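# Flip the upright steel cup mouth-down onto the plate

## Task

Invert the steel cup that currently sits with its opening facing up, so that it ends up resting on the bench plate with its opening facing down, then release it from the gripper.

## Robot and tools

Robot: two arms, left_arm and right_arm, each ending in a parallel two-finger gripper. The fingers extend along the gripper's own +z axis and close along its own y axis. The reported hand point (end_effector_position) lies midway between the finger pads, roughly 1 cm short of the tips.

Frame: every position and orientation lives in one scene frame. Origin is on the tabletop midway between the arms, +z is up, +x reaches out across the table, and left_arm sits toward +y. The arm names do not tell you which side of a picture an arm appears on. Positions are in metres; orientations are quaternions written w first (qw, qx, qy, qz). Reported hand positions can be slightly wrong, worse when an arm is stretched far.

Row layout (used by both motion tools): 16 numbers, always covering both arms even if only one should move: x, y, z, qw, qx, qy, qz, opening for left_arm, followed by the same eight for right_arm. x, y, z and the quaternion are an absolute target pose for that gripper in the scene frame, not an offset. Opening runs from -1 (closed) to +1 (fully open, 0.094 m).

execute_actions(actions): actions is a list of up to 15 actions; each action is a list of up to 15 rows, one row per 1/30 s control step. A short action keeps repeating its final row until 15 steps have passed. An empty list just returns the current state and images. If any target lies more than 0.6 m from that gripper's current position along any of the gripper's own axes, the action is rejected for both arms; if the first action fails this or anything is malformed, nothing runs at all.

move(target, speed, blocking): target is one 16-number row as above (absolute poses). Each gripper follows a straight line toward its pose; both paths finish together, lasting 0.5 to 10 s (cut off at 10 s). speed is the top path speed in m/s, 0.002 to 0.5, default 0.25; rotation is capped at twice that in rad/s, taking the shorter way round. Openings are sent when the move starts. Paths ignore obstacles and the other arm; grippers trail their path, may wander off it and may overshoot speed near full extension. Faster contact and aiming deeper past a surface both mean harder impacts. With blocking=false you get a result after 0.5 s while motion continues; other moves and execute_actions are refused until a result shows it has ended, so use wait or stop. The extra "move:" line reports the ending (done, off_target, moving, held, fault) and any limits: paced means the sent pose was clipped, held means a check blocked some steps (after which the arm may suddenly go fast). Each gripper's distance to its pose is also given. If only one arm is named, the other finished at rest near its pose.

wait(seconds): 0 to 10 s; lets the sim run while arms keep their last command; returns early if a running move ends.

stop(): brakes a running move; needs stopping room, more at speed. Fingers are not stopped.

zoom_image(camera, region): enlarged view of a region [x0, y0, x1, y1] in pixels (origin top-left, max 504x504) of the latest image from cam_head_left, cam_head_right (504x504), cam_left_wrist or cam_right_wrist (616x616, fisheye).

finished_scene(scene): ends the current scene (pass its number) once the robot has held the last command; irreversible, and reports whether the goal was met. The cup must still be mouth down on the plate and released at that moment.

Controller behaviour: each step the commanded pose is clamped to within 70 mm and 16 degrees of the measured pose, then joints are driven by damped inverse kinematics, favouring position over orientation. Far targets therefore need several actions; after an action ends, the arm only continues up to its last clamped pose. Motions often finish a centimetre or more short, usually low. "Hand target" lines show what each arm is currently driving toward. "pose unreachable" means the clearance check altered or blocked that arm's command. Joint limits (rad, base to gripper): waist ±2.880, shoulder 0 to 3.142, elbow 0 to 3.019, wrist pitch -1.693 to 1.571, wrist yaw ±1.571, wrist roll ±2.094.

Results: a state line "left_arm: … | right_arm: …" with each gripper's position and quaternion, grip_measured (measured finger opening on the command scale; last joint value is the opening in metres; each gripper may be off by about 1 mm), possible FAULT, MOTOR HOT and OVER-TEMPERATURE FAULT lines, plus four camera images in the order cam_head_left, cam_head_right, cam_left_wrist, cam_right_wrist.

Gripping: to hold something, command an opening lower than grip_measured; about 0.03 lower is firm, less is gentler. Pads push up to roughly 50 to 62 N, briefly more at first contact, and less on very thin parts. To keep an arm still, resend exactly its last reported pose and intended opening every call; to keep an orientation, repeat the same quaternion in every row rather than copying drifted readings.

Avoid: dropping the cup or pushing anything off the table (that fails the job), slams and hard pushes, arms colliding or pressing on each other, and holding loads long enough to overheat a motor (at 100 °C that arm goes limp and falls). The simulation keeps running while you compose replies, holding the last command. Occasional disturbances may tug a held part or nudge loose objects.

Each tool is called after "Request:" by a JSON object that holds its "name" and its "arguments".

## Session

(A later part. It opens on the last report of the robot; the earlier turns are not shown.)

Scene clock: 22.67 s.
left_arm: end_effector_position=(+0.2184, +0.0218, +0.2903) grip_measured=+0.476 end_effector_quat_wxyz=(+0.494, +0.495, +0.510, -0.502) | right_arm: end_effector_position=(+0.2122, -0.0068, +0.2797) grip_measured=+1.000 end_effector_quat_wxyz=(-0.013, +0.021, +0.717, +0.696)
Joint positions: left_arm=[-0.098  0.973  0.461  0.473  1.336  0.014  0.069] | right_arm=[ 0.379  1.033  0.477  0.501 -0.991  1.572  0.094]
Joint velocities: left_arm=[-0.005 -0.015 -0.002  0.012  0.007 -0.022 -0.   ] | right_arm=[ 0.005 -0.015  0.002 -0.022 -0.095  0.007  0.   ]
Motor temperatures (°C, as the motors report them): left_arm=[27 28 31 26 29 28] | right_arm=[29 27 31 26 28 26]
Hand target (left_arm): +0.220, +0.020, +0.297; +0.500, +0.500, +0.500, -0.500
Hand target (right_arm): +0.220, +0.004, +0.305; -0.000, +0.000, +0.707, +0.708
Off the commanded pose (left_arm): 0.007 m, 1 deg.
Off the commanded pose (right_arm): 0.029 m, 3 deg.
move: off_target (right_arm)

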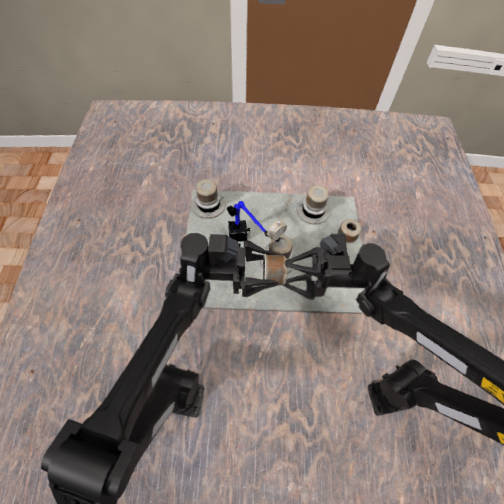

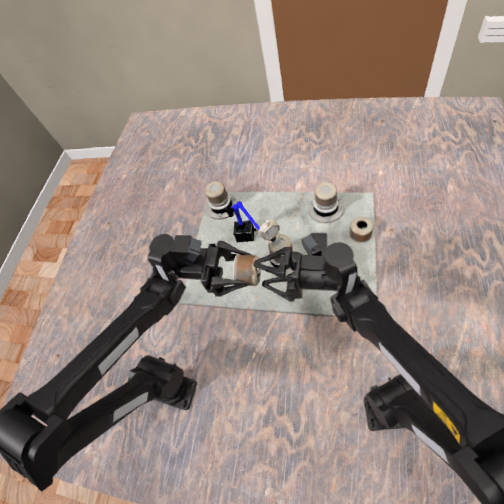

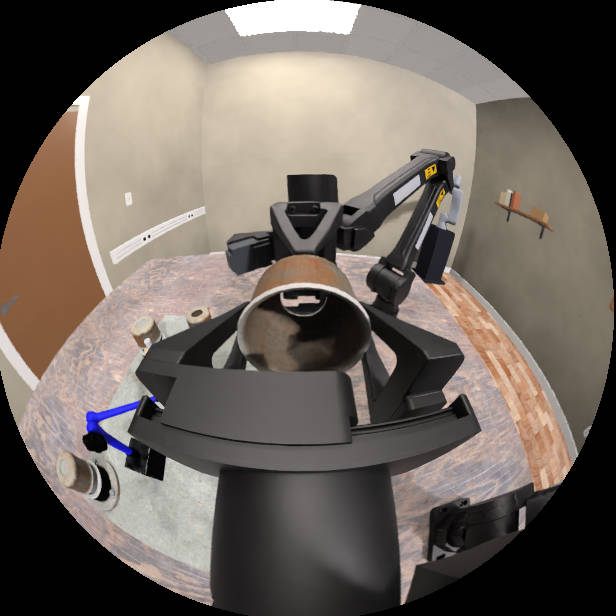

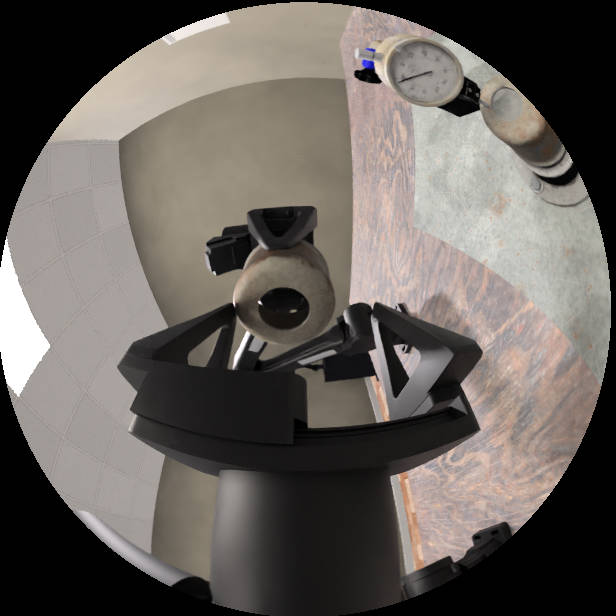

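Request:
{"name": "move", "arguments": {"target": [0.218,0.022,0.279,0.5,0.5,0.5,-0.5,0.43,0.2122,-0.0068,0.2797,-0.013,0.021,0.717,0.696,1], "speed": 0.05}}

Request:
{"name": "move", "arguments": {"target": [0.216,-0.012,0.28,0.5,0.5,0.5,-0.5,0.43,0.2122,-0.0068,0.2797,-0.013,0.021,0.717,0.696,1], "speed": 0.04}}

Scene clock: 24.43 s.
left_arm: end_effector_position=(+0.2164, +0.0220, +0.2753) grip_measured=+0.476 end_effector_quat_wxyz=(+0.493, +0.497, +0.507, -0.503) | right_arm: end_effector_position=(+0.2122, -0.0068, +0.2797) grip_measured=+1.000 end_effector_quat_wxyz=(-0.013, +0.021, +0.717, +0.696)
Joint positions: left_arm=[-0.098  1.004  0.431  0.539  1.341  0.014  0.069] | right_arm=[ 0.379  1.033  0.477  0.501 -0.991  1.572  0.094]
Joint velocities: left_arm=[-0.015 -0.015  0.002  0.012 -0.066 -0.007 -0.   ] | right_arm=[-0.005 -0.015 -0.022 -0.002  0.007 -0.007  0.   ]
Motor temperatures (°C, as the motors report them): left_arm=[27 28 31 26 29 28] | right_arm=[29 27 31 26 28 26]
Hand target (left_arm): +0.218, +0.022, +0.279; +0.500, +0.501, +0.500, -0.500
Hand target (right_arm): +0.212, -0.007, +0.280; -0.013, +0.021, +0.717, +0.696
Off the commanded pose (left_arm): 0.004 m, 1 deg.
Off the commanded pose (right_arm): 0.000 m, 0 deg.
move: done

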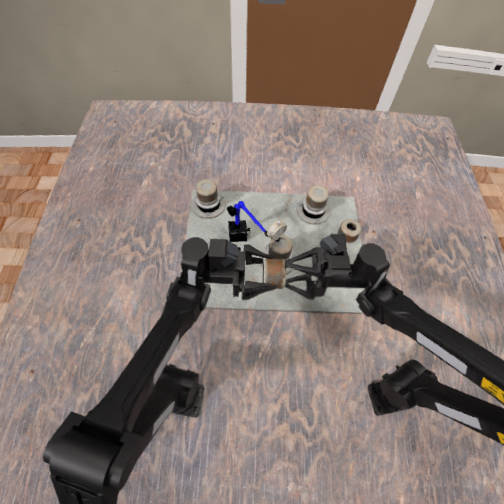

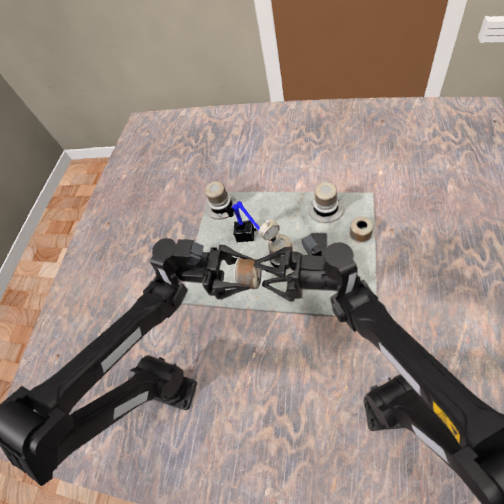

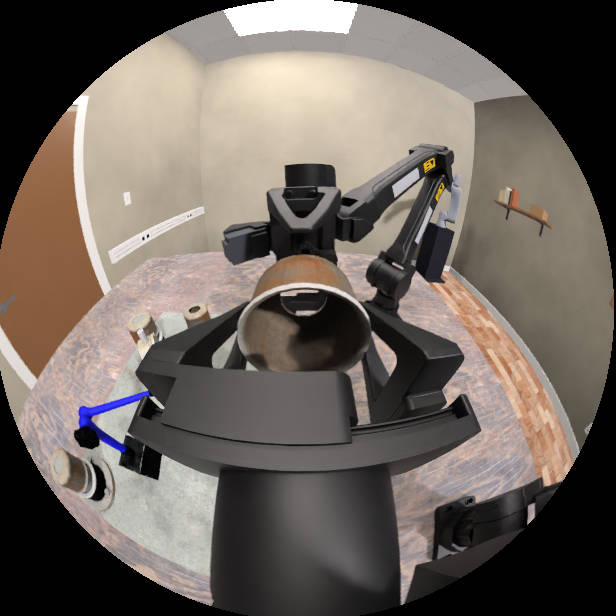

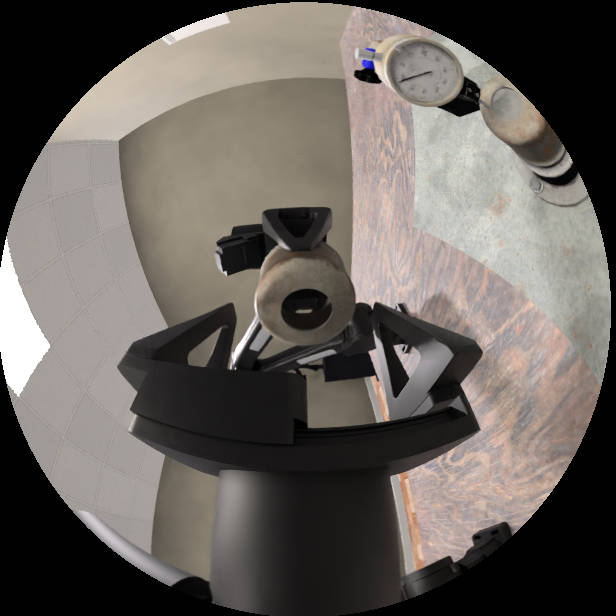

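Scene clock: 25.60 s.
left_arm: end_effector_position=(+0.2118, -0.0085, +0.2672) grip_measured=+0.476 end_effector_quat_wxyz=(+0.488, +0.494, +0.514, -0.503) | right_arm: end_effector_position=(+0.2122, -0.0068, +0.2797) grip_measured=+1.000 end_effector_quat_wxyz=(-0.013, +0.021, +0.717, +0.696)
Joint positions: left_arm=[-0.211  1.032  0.429  0.554  1.224  0.011  0.069] | right_arm=[ 0.379  1.033  0.477  0.501 -0.991  1.572  0.094]
Joint velocities: left_arm=[-0.015 -0.005 -0.007 -0.012 -0.007  0.007 -0.001] | right_arm=[ 0.005 -0.005  0.002  0.002  0.051  0.007  0.   ]
Motor temperatures (°C, as the motors report them): left_arm=[27 28 31 26 29 28] | right_arm=[29 27 31 26 28 26]
Hand target (left_arm): +0.215, -0.012, +0.280; +0.500, +0.500, +0.500, -0.500
Hand target (right_arm): +0.212, -0.007, +0.280; -0.013, +0.021, +0.717, +0.696
Off the commanded pose (left_arm): 0.014 m, 2 deg.
Off the commanded pose (right_arm): 0.000 m, 0 deg.
move: off_target (left_arm)

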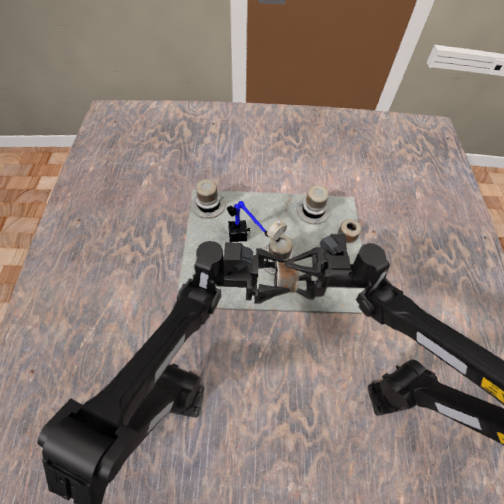

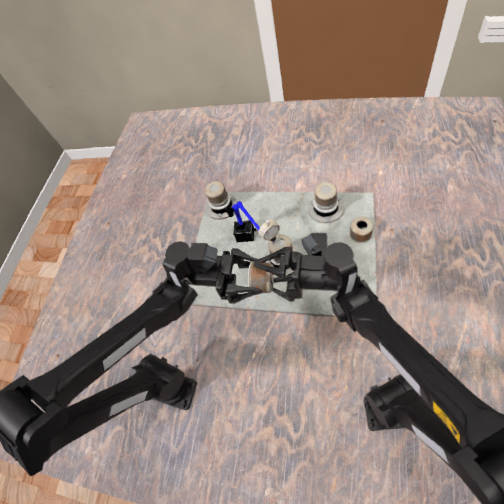

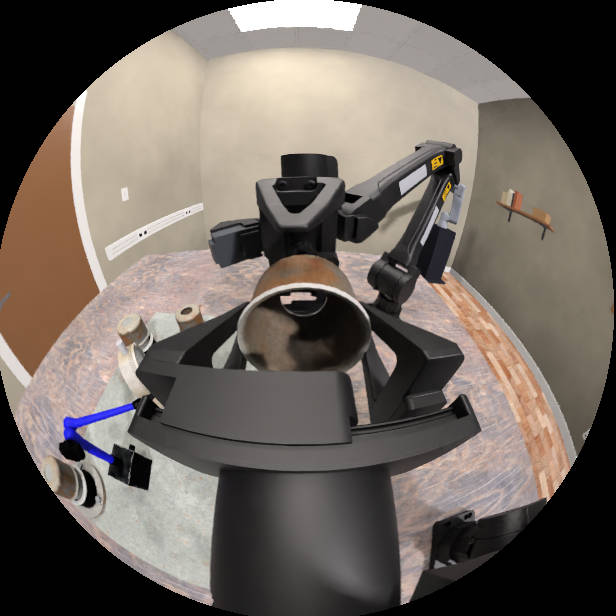

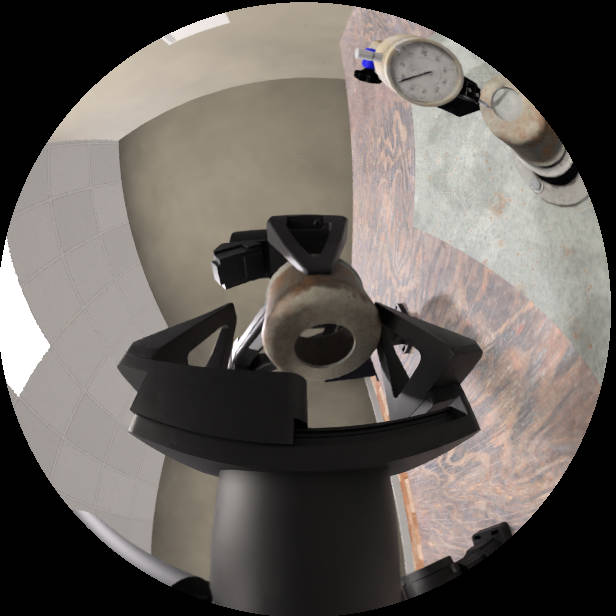

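Request:
{"name": "move", "arguments": {"target": [0.2118,-0.0085,0.2672,0.488,0.494,0.514,-0.503,0.43,0.208,-0.004,0.271,0,0,0.707,0.707,1], "speed": 0.04}}

Scene clock: 26.83 s.
left_arm: end_effector_position=(+0.2111, -0.0082, +0.2657) grip_measured=+0.476 end_effector_quat_wxyz=(+0.487, +0.493, +0.515, -0.504) | right_arm: end_effector_position=(+0.2121, -0.0069, +0.2766) grip_measured=+1.000 end_effector_quat_wxyz=(+0.004, +0.003, +0.706, +0.708)
Joint positions: left_arm=[-0.211  1.032  0.426  0.554  1.224  0.011  0.069] | right_arm=[ 0.379  1.062  0.454  0.611 -0.991  1.572  0.094]
Joint velocities: left_arm=[-0.005 -0.015 -0.002 -0.002 -0.037  0.007 -0.001] | right_arm=[ 0.005 -0.024 -0.002  0.002  0.007 -0.037  0.   ]
Motor temperatures (°C, as the motors report them): left_arm=[27 28 31 26 29 28] | right_arm=[29 27 31 26 28 26]
Hand target (left_arm): +0.212, -0.008, +0.267; +0.488, +0.494, +0.514, -0.503
Hand target (right_arm): +0.208, -0.004, +0.271; -0.000, -0.000, +0.707, +0.707
Off the commanded pose (left_arm): 0.002 m, 0 deg.
Off the commanded pose (right_arm): 0.008 m, 1 deg.
move: done

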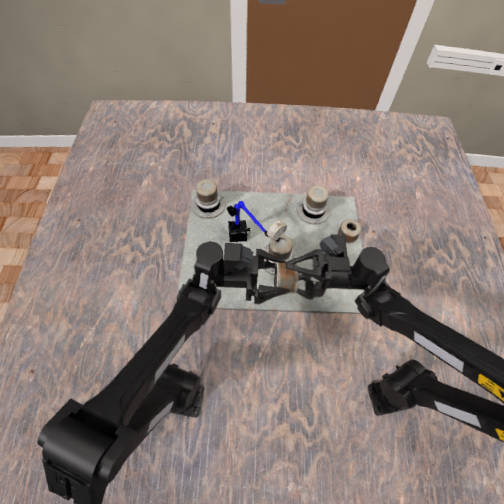

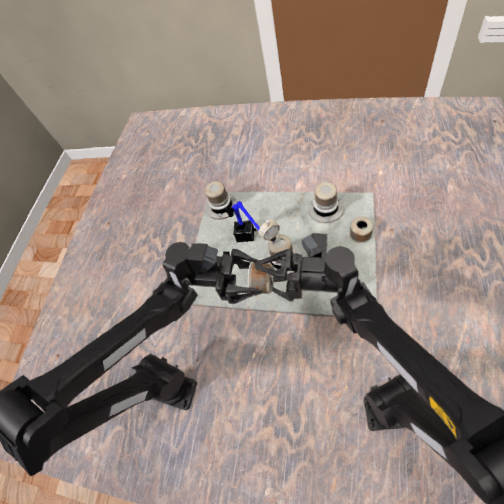

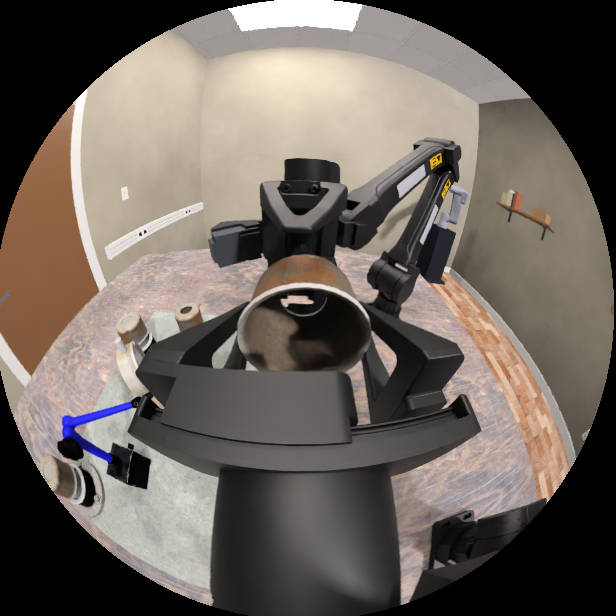

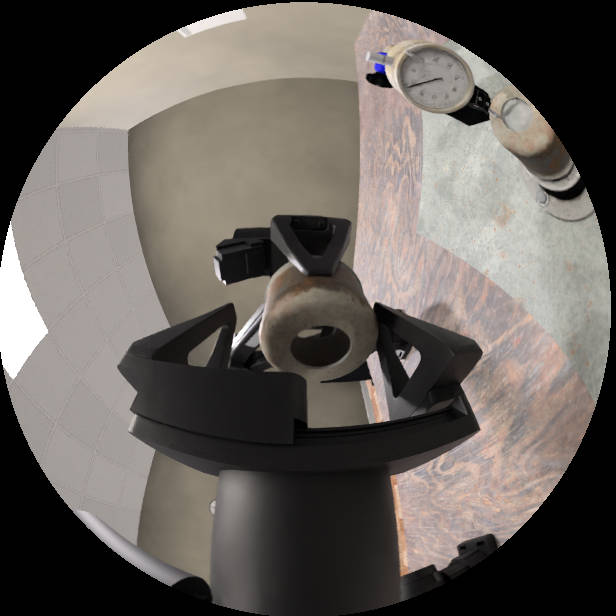

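Request:
{"name": "move", "arguments": {"target": [0.2118,-0.0085,0.2672,0.488,0.494,0.514,-0.503,0.43,0.205,-0.004,0.262,0,0,0.707,0.707,0.8], "speed": 0.04}}

Scene clock: 27.97 s.
left_arm: end_effector_position=(+0.2109, -0.0082, +0.2654) grip_measured=+0.476 end_effector_quat_wxyz=(+0.487, +0.493, +0.516, -0.504) | right_arm: end_effector_position=(+0.2092, -0.0067, +0.2671) grip_measured=+0.803 end_effector_quat_wxyz=(+0.004, +0.003, +0.707, +0.708)
Joint positions: left_arm=[-0.211  1.032  0.425  0.554  1.224  0.011  0.069] | right_arm=[ 0.385  1.078  0.434  0.647 -0.986  1.572  0.085]
Joint velocities: left_arm=[-0.015 -0.005 -0.027 -0.007 -0.11   0.007 -0.   ] | right_arm=[-0.005 -0.024 -0.017 -0.012  0.007  0.037  0.   ]
Motor temperatures (°C, as the motors report them): left_arm=[27 28 31 26 29 28] | right_arm=[29 27 31 26 28 26]
Hand target (left_arm): +0.212, -0.008, +0.267; +0.488, +0.494, +0.514, -0.503
Hand target (right_arm): +0.205, -0.004, +0.262; -0.000, +0.000, +0.707, +0.707
Off the commanded pose (left_arm): 0.002 m, 0 deg.
Off the commanded pose (right_arm): 0.007 m, 1 deg.
move: done

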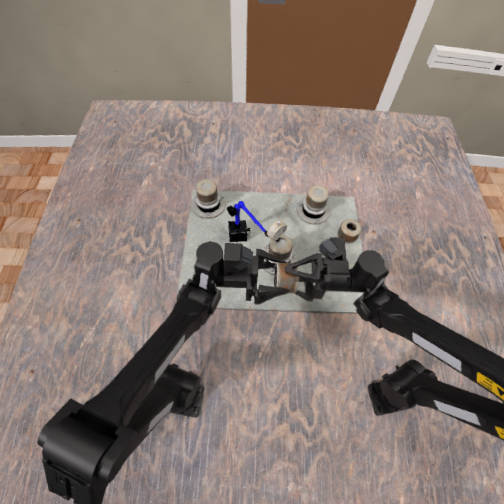

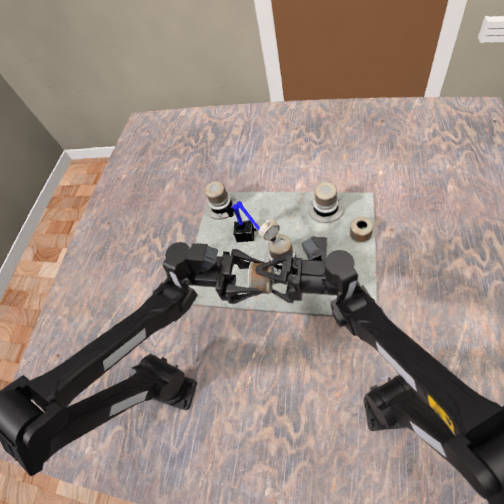

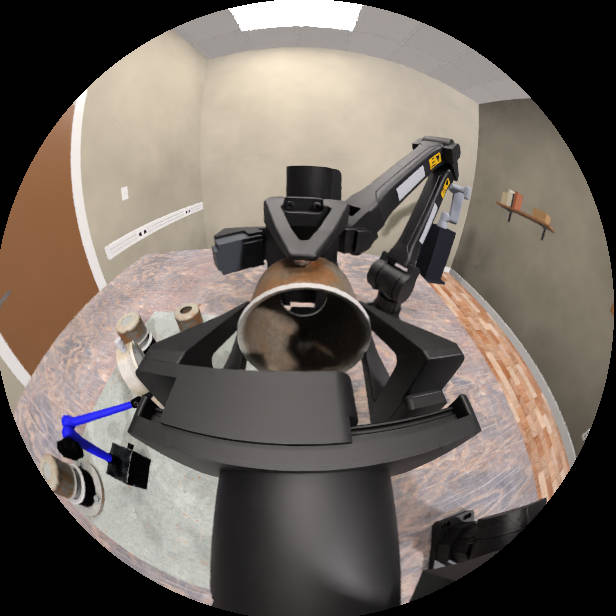

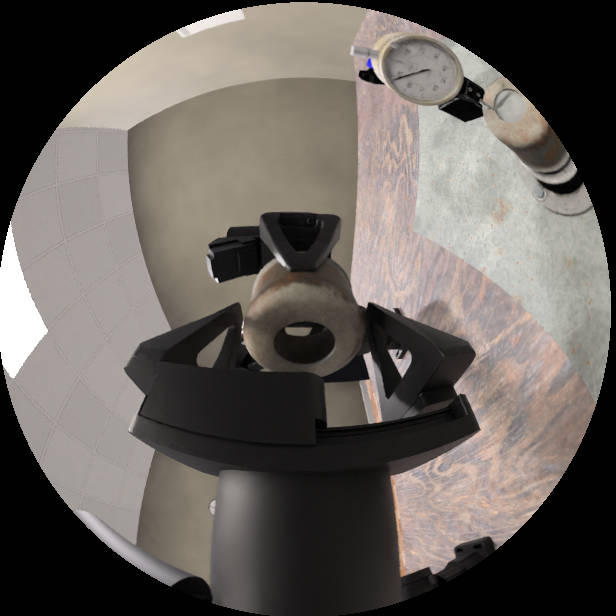

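Centered. Closing the right gripper.

Request:
{"name": "move", "arguments": {"target": [0.2118,-0.0085,0.2672,0.488,0.494,0.514,-0.503,0.43,0.2092,-0.0067,0.2671,0.004,0.003,0.707,0.708,0.4]}}

Request:
{"name": "zoom_image", "arguments": {"camera": "cam_head_left", "region": [220,230,360,320]}}

Scene clock: 29.07 s.
left_arm: end_effector_position=(+0.2107, -0.0081, +0.2649) grip_measured=+0.476 end_effector_quat_wxyz=(+0.487, +0.493, +0.516, -0.504) | right_arm: end_effector_position=(+0.2092, -0.0067, +0.2672) grip_measured=+0.455 end_effector_quat_wxyz=(+0.004, +0.003, +0.706, +0.708)
Joint positions: left_arm=[-0.211  1.032  0.424  0.554  1.224  0.011  0.069] | right_arm=[ 0.385  1.078  0.434  0.648 -0.986  1.572  0.068]
Joint velocities: left_arm=[-0.005  0.024  0.007  0.007 -0.022 -0.022 -0.   ] | right_arm=[-0.024  0.005 -0.032 -0.017 -0.007 -0.007  0.   ]
Motor temperatures (°C, as the motors report them): left_arm=[27 28 31 26 29 28] | right_arm=[29 27 31 26 28 26]
Hand target (left_arm): +0.212, -0.009, +0.267; +0.488, +0.494, +0.514, -0.503
Hand target (right_arm): +0.209, -0.007, +0.267; +0.004, +0.003, +0.707, +0.708
Off the commanded pose (left_arm): 0.003 m, 0 deg.
Off the commanded pose (right_arm): 0.000 m, 0 deg.
move: done

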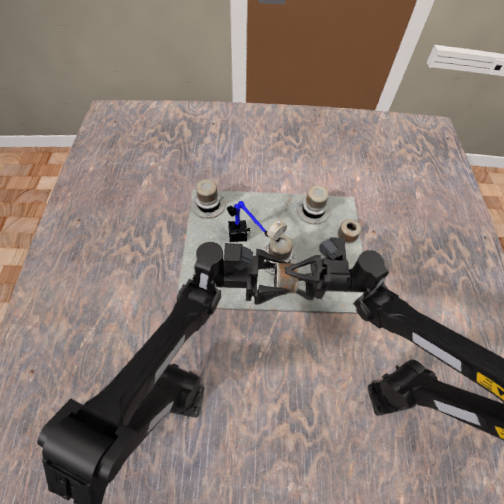

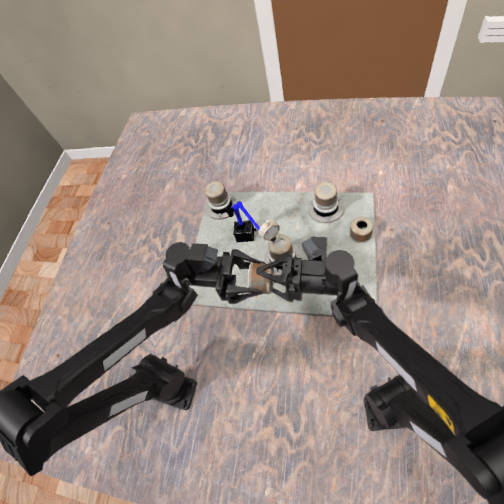

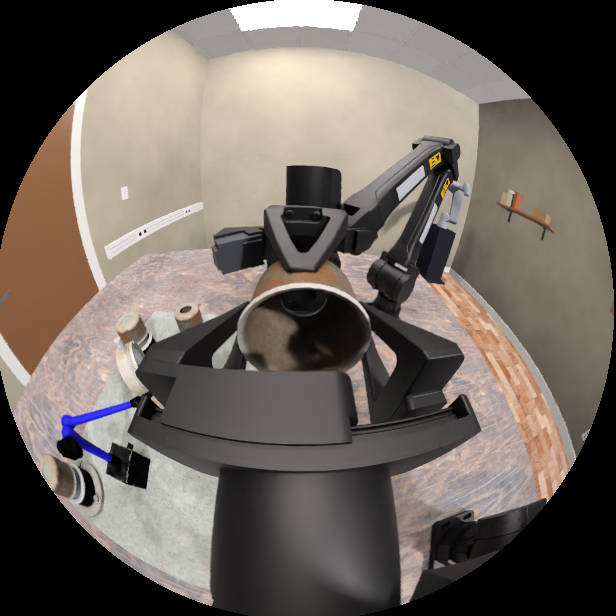

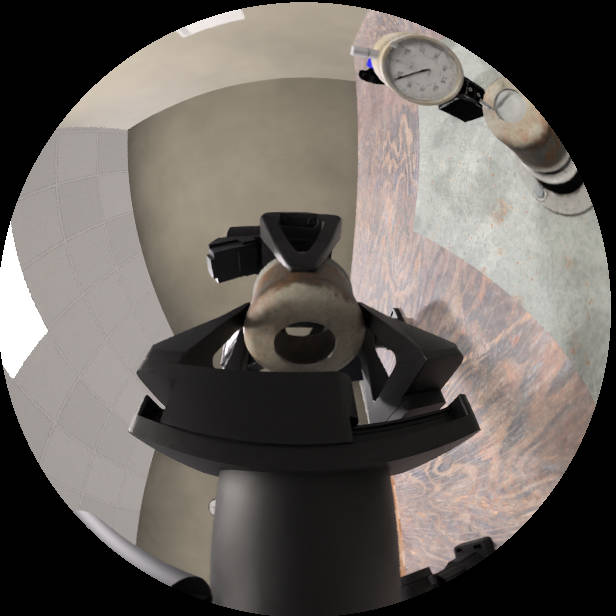

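Region (220, 230, 360, 320) of cam_head_left's 504x504 image, scaled by 3.600, with more detail than that image has; it fills the top 324 rows of this view, and the rest is white.

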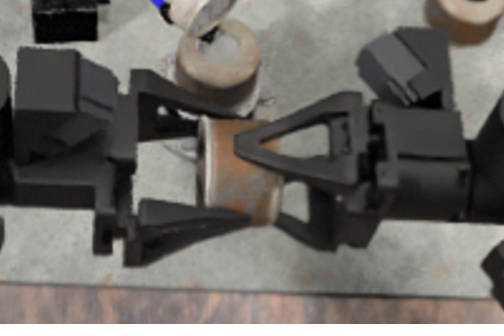

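Request:
{"name": "move", "arguments": {"target": [0.2107,-0.0081,0.2649,0.488,0.494,0.514,-0.503,1,0.2092,-0.0067,0.2671,0.004,0.003,0.707,0.708,0.41]}}

Request:
{"name": "move", "arguments": {"target": [0.21,0.06,0.27,0.488,0.494,0.514,-0.503,1,0.21,-0.06,0.275,0.004,0.003,0.707,0.708,0.41], "speed": 0.15}}

Request:
{"name": "move", "arguments": {"target": [0.21,0.06,0.27,0.488,0.494,0.514,-0.503,1,0.32,-0.18,0.1,0,0,1,0,0.41], "speed": 0.3}}

Scene clock: 30.60 s.
left_arm: end_effector_position=(+0.2106, -0.0081, +0.2649) grip_measured=+1.000 end_effector_quat_wxyz=(+0.486, +0.493, +0.516, -0.504) | right_arm: end_effector_position=(+0.2092, -0.0067, +0.2668) grip_measured=+0.455 end_effector_quat_wxyz=(+0.003, +0.004, +0.707, +0.707)
Joint positions: left_arm=[-0.211  1.032  0.424  0.554  1.224  0.011  0.094] | right_arm=[ 0.385  1.078  0.434  0.646 -0.986  1.572  0.068]
Joint velocities: left_arm=[ 0.005  0.005 -0.002  0.007 -0.081 -0.007  0.   ] | right_arm=[-0.015 -0.015  0.017 -0.017  0.095  0.037  0.   ]
Motor temperatures (°C, as the motors report them): left_arm=[27 28 31 26 29 28] | right_arm=[29 27 31 26 28 26]
Hand target (left_arm): +0.211, -0.008, +0.265; +0.488, +0.494, +0.514, -0.503
Hand target (right_arm): +0.209, -0.007, +0.267; +0.004, +0.003, +0.707, +0.708
Off the commanded pose (left_arm): 0.000 m, 0 deg.
Off the commanded pose (right_arm): 0.000 m, 0 deg.
move: done

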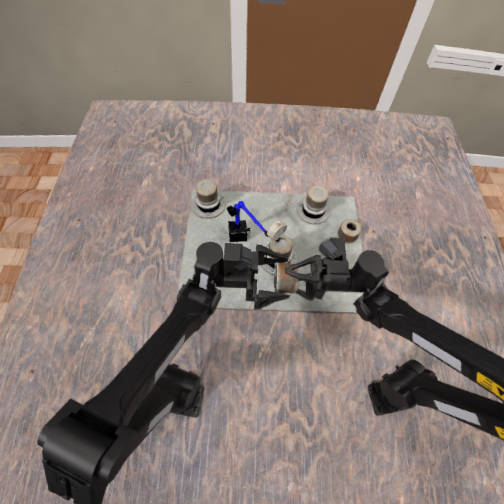

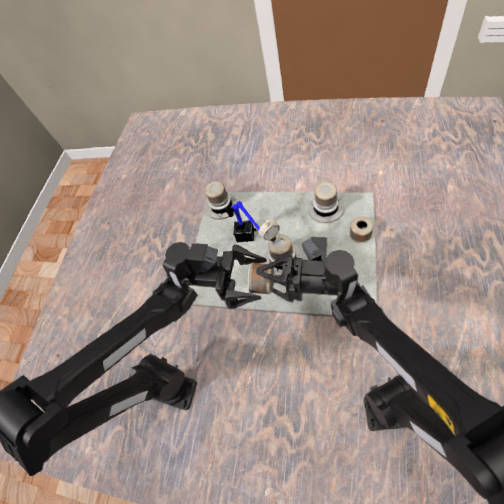

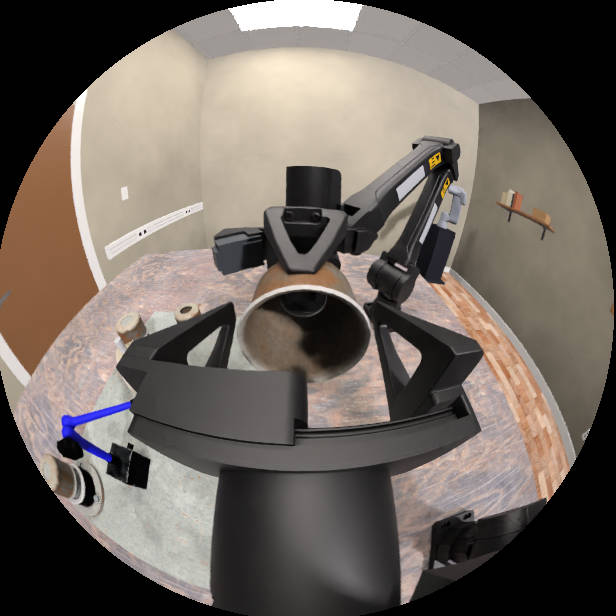

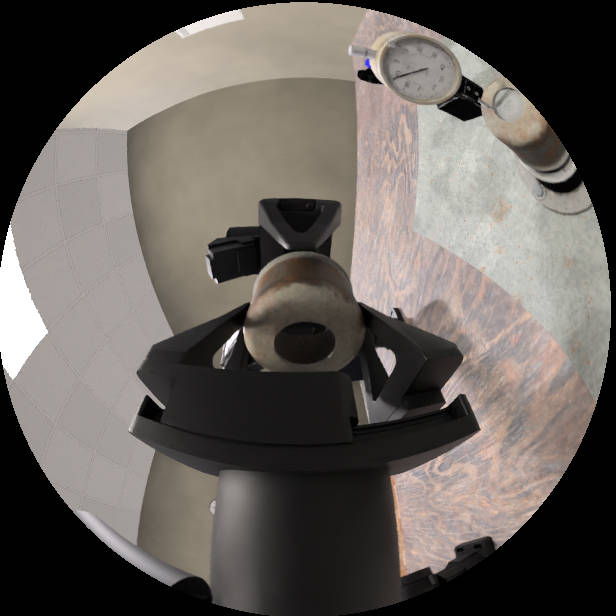

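Scene clock: 31.63 s.
left_arm: end_effector_position=(+0.2123, +0.0605, +0.2656) grip_measured=+1.000 end_effector_quat_wxyz=(+0.483, +0.487, +0.520, -0.510) | right_arm: end_effector_position=(+0.2105, -0.0574, +0.2710) grip_measured=+0.455 end_effector_quat_wxyz=(-0.003, +0.006, +0.709, +0.705)
Joint positions: left_arm=[0.042 0.964 0.411 0.398 1.476 0.094 0.094] | right_arm=[ 0.216  0.978  0.397  0.568 -1.159  1.572  0.068]
Joint velocities: left_arm=[ 0.005 -0.015 -0.007 -0.076  0.051  0.007  0.   ] | right_arm=[ 0.005 -0.015 -0.007 -0.007  0.037  0.037 -0.001]
Motor temperatures (°C, as the motors report them): left_arm=[27 28 31 26 29 28] | right_arm=[29 27 31 26 28 26]
Hand target (left_arm): +0.211, +0.061, +0.270; +0.489, +0.493, +0.514, -0.504
Hand target (right_arm): +0.210, -0.060, +0.275; +0.004, +0.003, +0.707, +0.707
Off the commanded pose (left_arm): 0.005 m, 1 deg.
Off the commanded pose (right_arm): 0.005 m, 1 deg.
move: done

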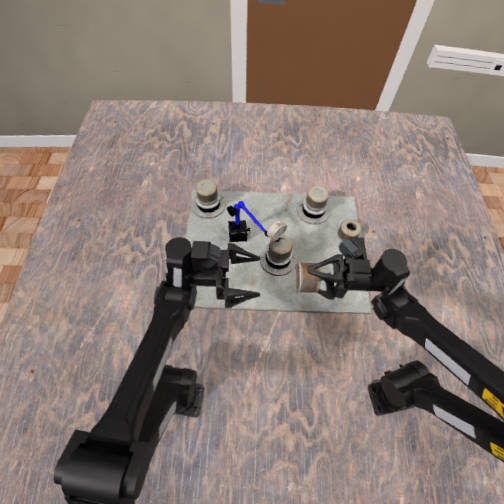

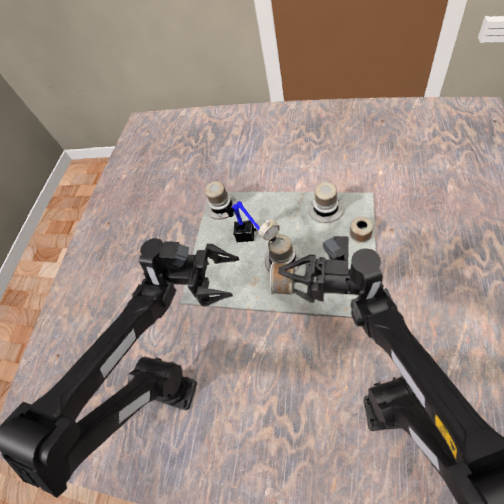

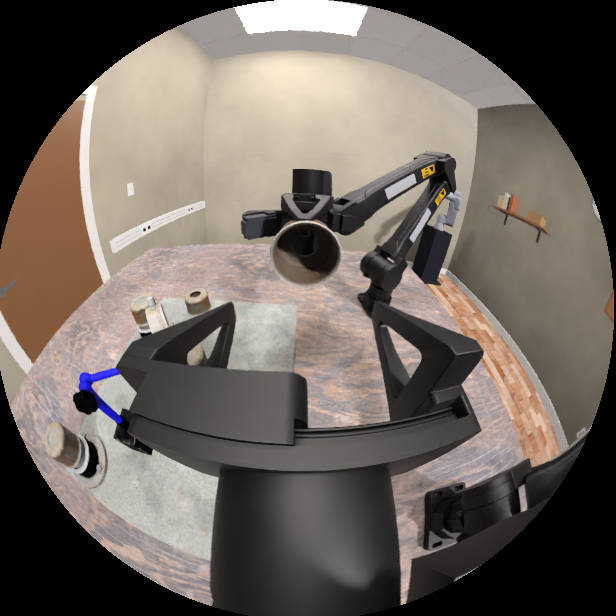

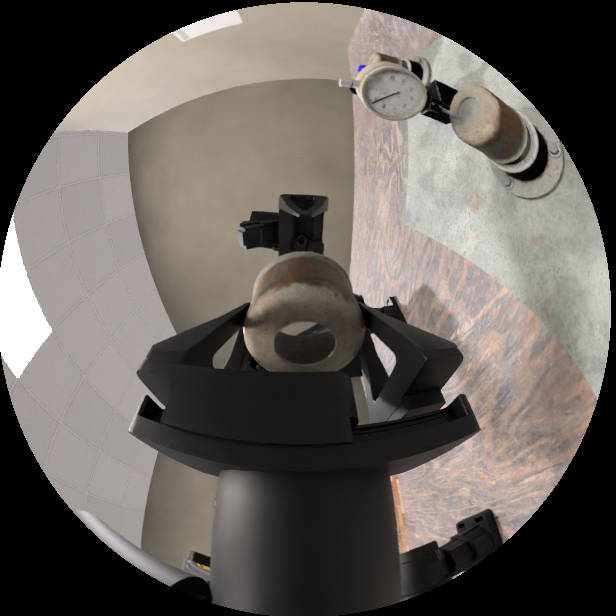

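Scene clock: 34.60 s.
left_arm: end_effector_position=(+0.2113, +0.0606, +0.2650) grip_measured=+1.000 end_effector_quat_wxyz=(+0.484, +0.489, +0.519, -0.508) | right_arm: end_effector_position=(+0.3010, -0.1916, +0.0804) grip_measured=+0.455 end_effector_quat_wxyz=(-0.023, +0.006, +1.000, -0.007)
Joint positions: left_arm=[0.042 0.959 0.411 0.377 1.476 0.115 0.094] | right_arm=[ 0.21   1.437  0.919 -1.1   -0.005  0.412  0.068]
Joint velocities: left_arm=[-0.005 -0.005  0.007 -0.022 -0.037  0.007  0.   ] | right_arm=[-0.015 -0.015 -0.002  0.017 -0.066  0.051 -0.   ]
Motor temperatures (°C, as the motors report them): left_arm=[27 28 31 26 29 28] | right_arm=[29 27 32 26 28 26]
Hand target (left_arm): +0.210, +0.060, +0.270; +0.489, +0.494, +0.514, -0.503
Hand target (right_arm): +0.321, -0.179, +0.101; +0.002, +0.005, +1.000, +0.002
Off the commanded pose (left_arm): 0.005 m, 1 deg.
Off the commanded pose (right_arm): 0.030 m, 3 deg.
move: off_target (right_arm)

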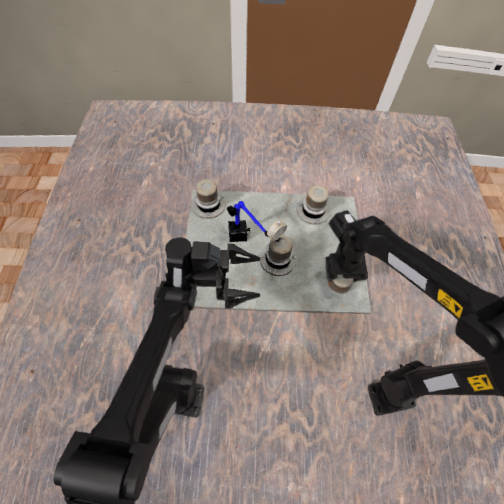

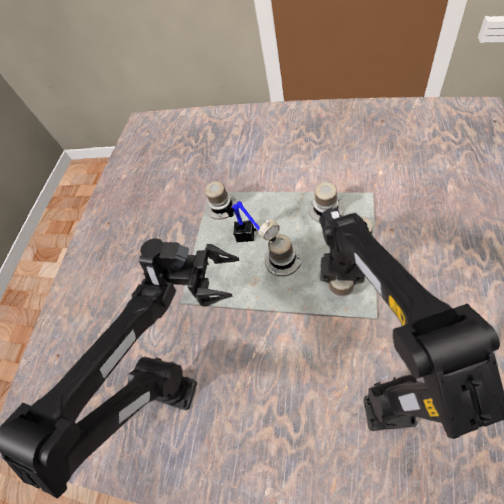

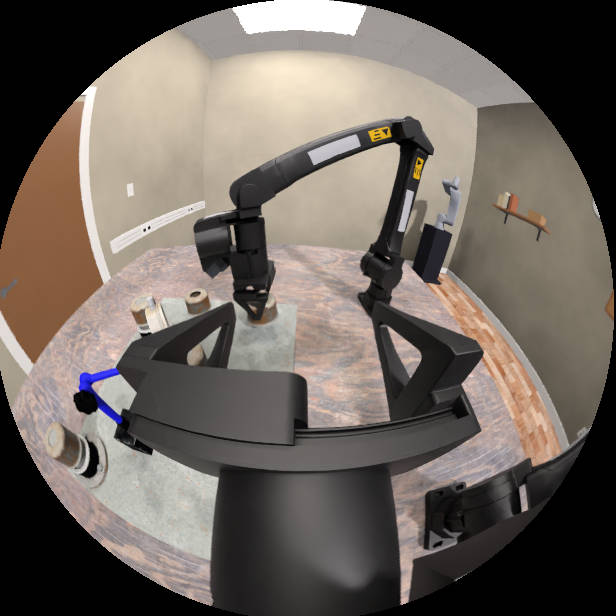

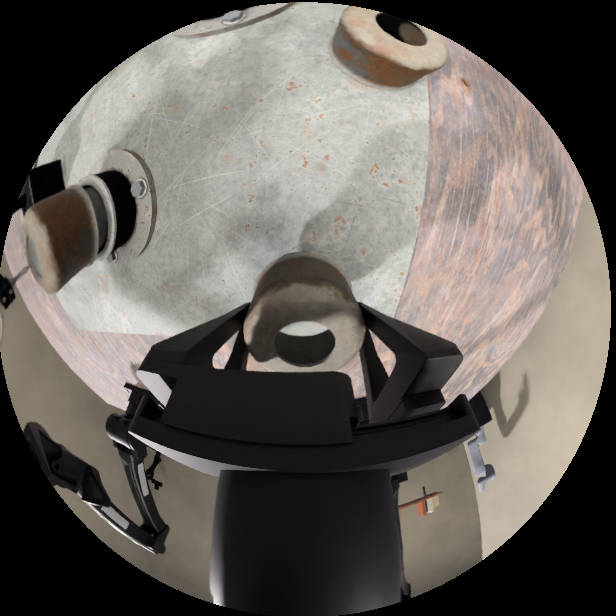

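Request:
{"name": "move", "arguments": {"target": [0.2113,0.0606,0.265,0.484,0.489,0.519,-0.508,1,0.315,-0.185,0.042,0,0,1,0,0.41], "speed": 0.04}}

Request:
{"name": "zoom_image", "arguments": {"camera": "cam_left_wrist", "region": [200,240,320,350]}}

Scene clock: 36.37 s.
left_arm: end_effector_position=(+0.2113, +0.0606, +0.2649) grip_measured=+1.000 end_effector_quat_wxyz=(+0.484, +0.489, +0.519, -0.508) | right_arm: end_effector_position=(+0.3152, -0.1862, +0.0458) grip_measured=+0.455 end_effector_quat_wxyz=(-0.001, +0.006, +1.000, +0.001)
Joint positions: left_arm=[0.042 0.959 0.411 0.377 1.476 0.116 0.094] | right_arm=[ 0.21   1.501  0.883 -0.954 -0.002  0.412  0.068]
Joint velocities: left_arm=[-0.005 -0.034 -0.017  0.002 -0.007  0.007  0.   ] | right_arm=[-0.005 -0.005  0.002 -0.002  0.007 -0.022  0.001]
Motor temperatures (°C, as the motors report them): left_arm=[27 28 31 26 29 28] | right_arm=[29 27 32 26 28 26]
Hand target (left_arm): +0.211, +0.061, +0.265; +0.484, +0.489, +0.519, -0.508
Hand target (right_arm): +0.315, -0.185, +0.042; -0.000, +0.000, +1.000, +0.000
Off the commanded pose (left_arm): 0.000 m, 0 deg.
Off the commanded pose (right_arm): 0.004 m, 1 deg.
move: done

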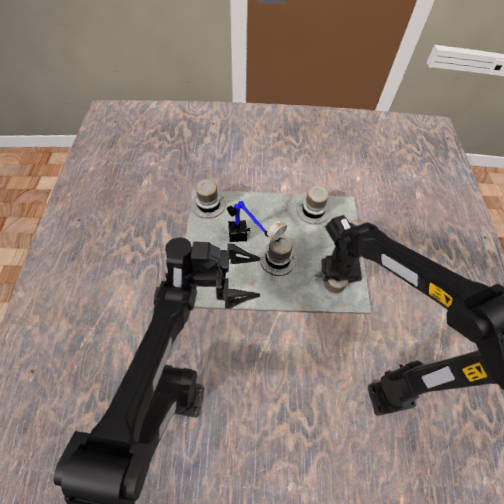

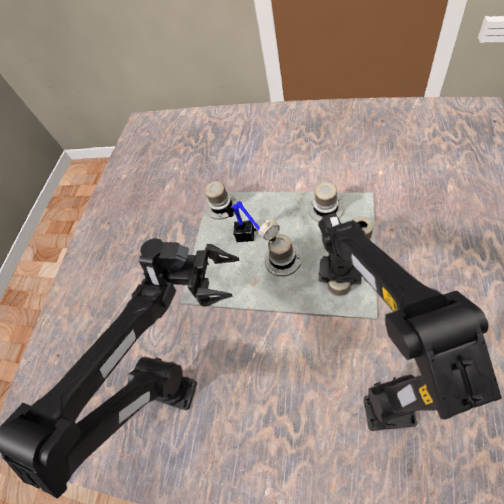

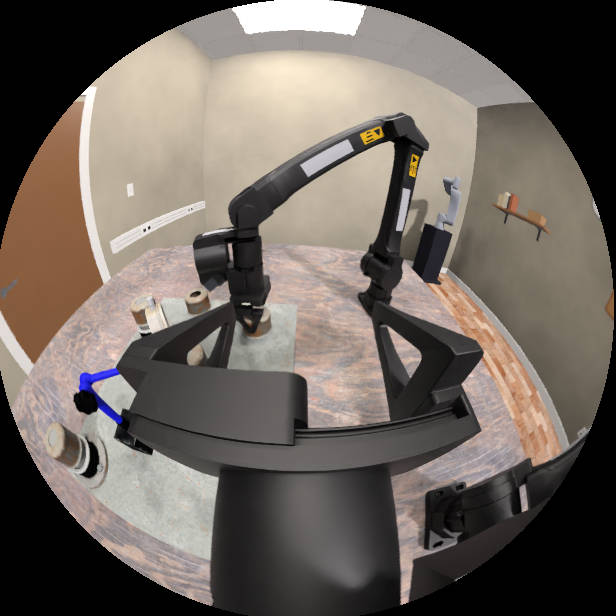

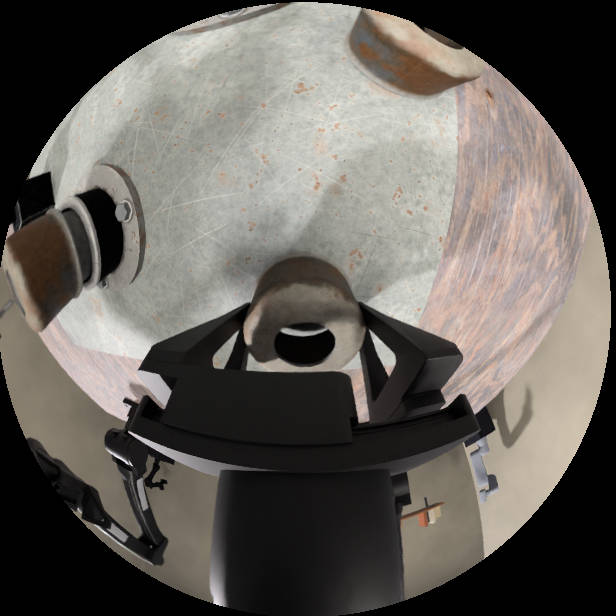

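Region (200, 240, 320, 350) of cam_left_wrist's 616x616 image, scaled by 4.200, with more detail than that image has; it fills the top 462 rows of this view, and the rest is white.

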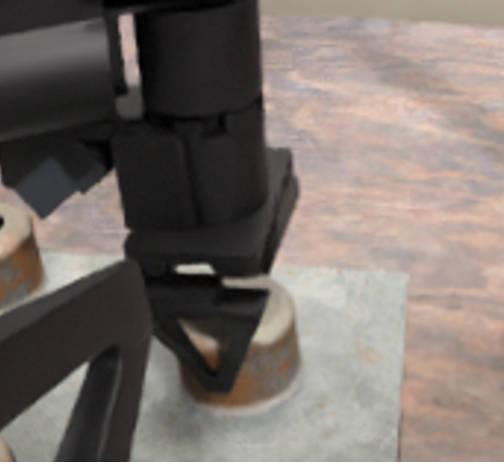

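Light still shows under the rim, so I'm lowering the cup a little more.

Request:
{"name": "move", "arguments": {"target": [0.2113,0.0606,0.265,0.484,0.489,0.519,-0.508,1,0.315,-0.186,0.032,0,0,1,0,0.41], "speed": 0.03}}

Scene clock: 37.43 s.
left_arm: end_effector_position=(+0.2113, +0.0606, +0.2649) grip_measured=+1.000 end_effector_quat_wxyz=(+0.484, +0.489, +0.519, -0.508) | right_arm: end_effector_position=(+0.3152, -0.1862, +0.0446) grip_measured=+0.455 end_effector_quat_wxyz=(+0.001, +0.006, +1.000, +0.002)
Joint positions: left_arm=[0.042 0.959 0.411 0.377 1.476 0.116 0.094] | right_arm=[ 0.21   1.501  0.879 -0.946 -0.002  0.412  0.068]
Joint velocities: left_arm=[-0.005 -0.005 -0.012  0.007 -0.007 -0.007  0.   ] | right_arm=[-0.015 -0.015  0.017 -0.002 -0.037  0.051  0.   ]
Motor temperatures (°C, as the motors report them): left_arm=[27 28 31 26 29 28] | right_arm=[29 27 31 26 28 26]
Hand target (left_arm): +0.211, +0.061, +0.265; +0.484, +0.489, +0.519, -0.508
Hand target (right_arm): +0.315, -0.186, +0.032; +0.000, +0.000, +1.000, +0.000
Off the commanded pose (left_arm): 0.000 m, 0 deg.
Off the commanded pose (right_arm): 0.013 m, 1 deg.
move: off_target (right_arm)

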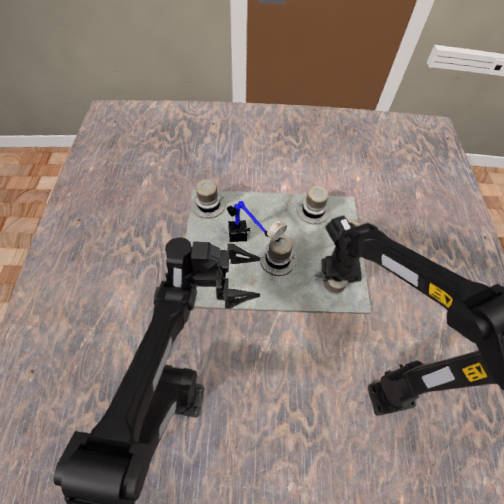

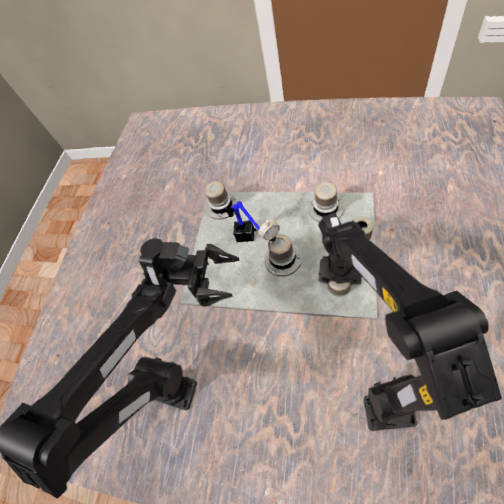

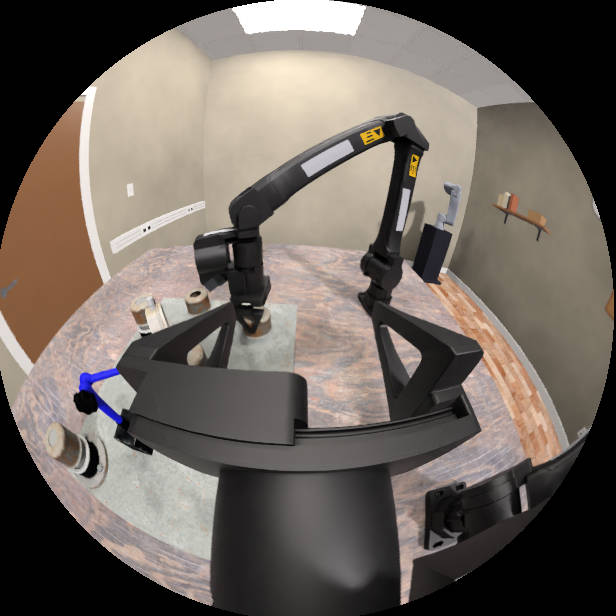

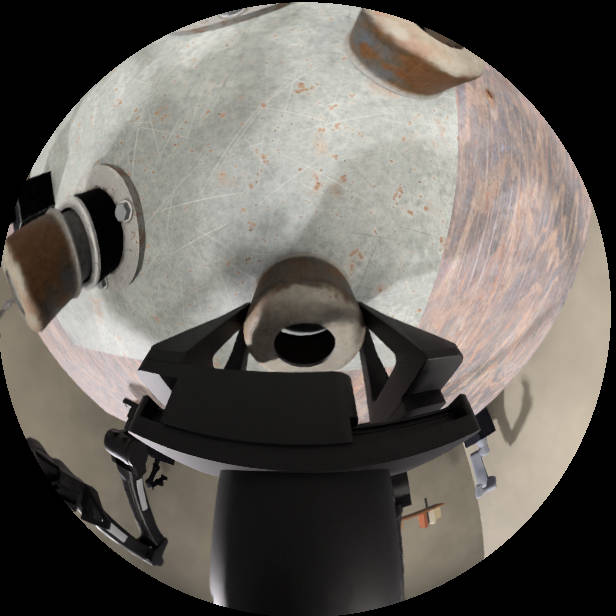

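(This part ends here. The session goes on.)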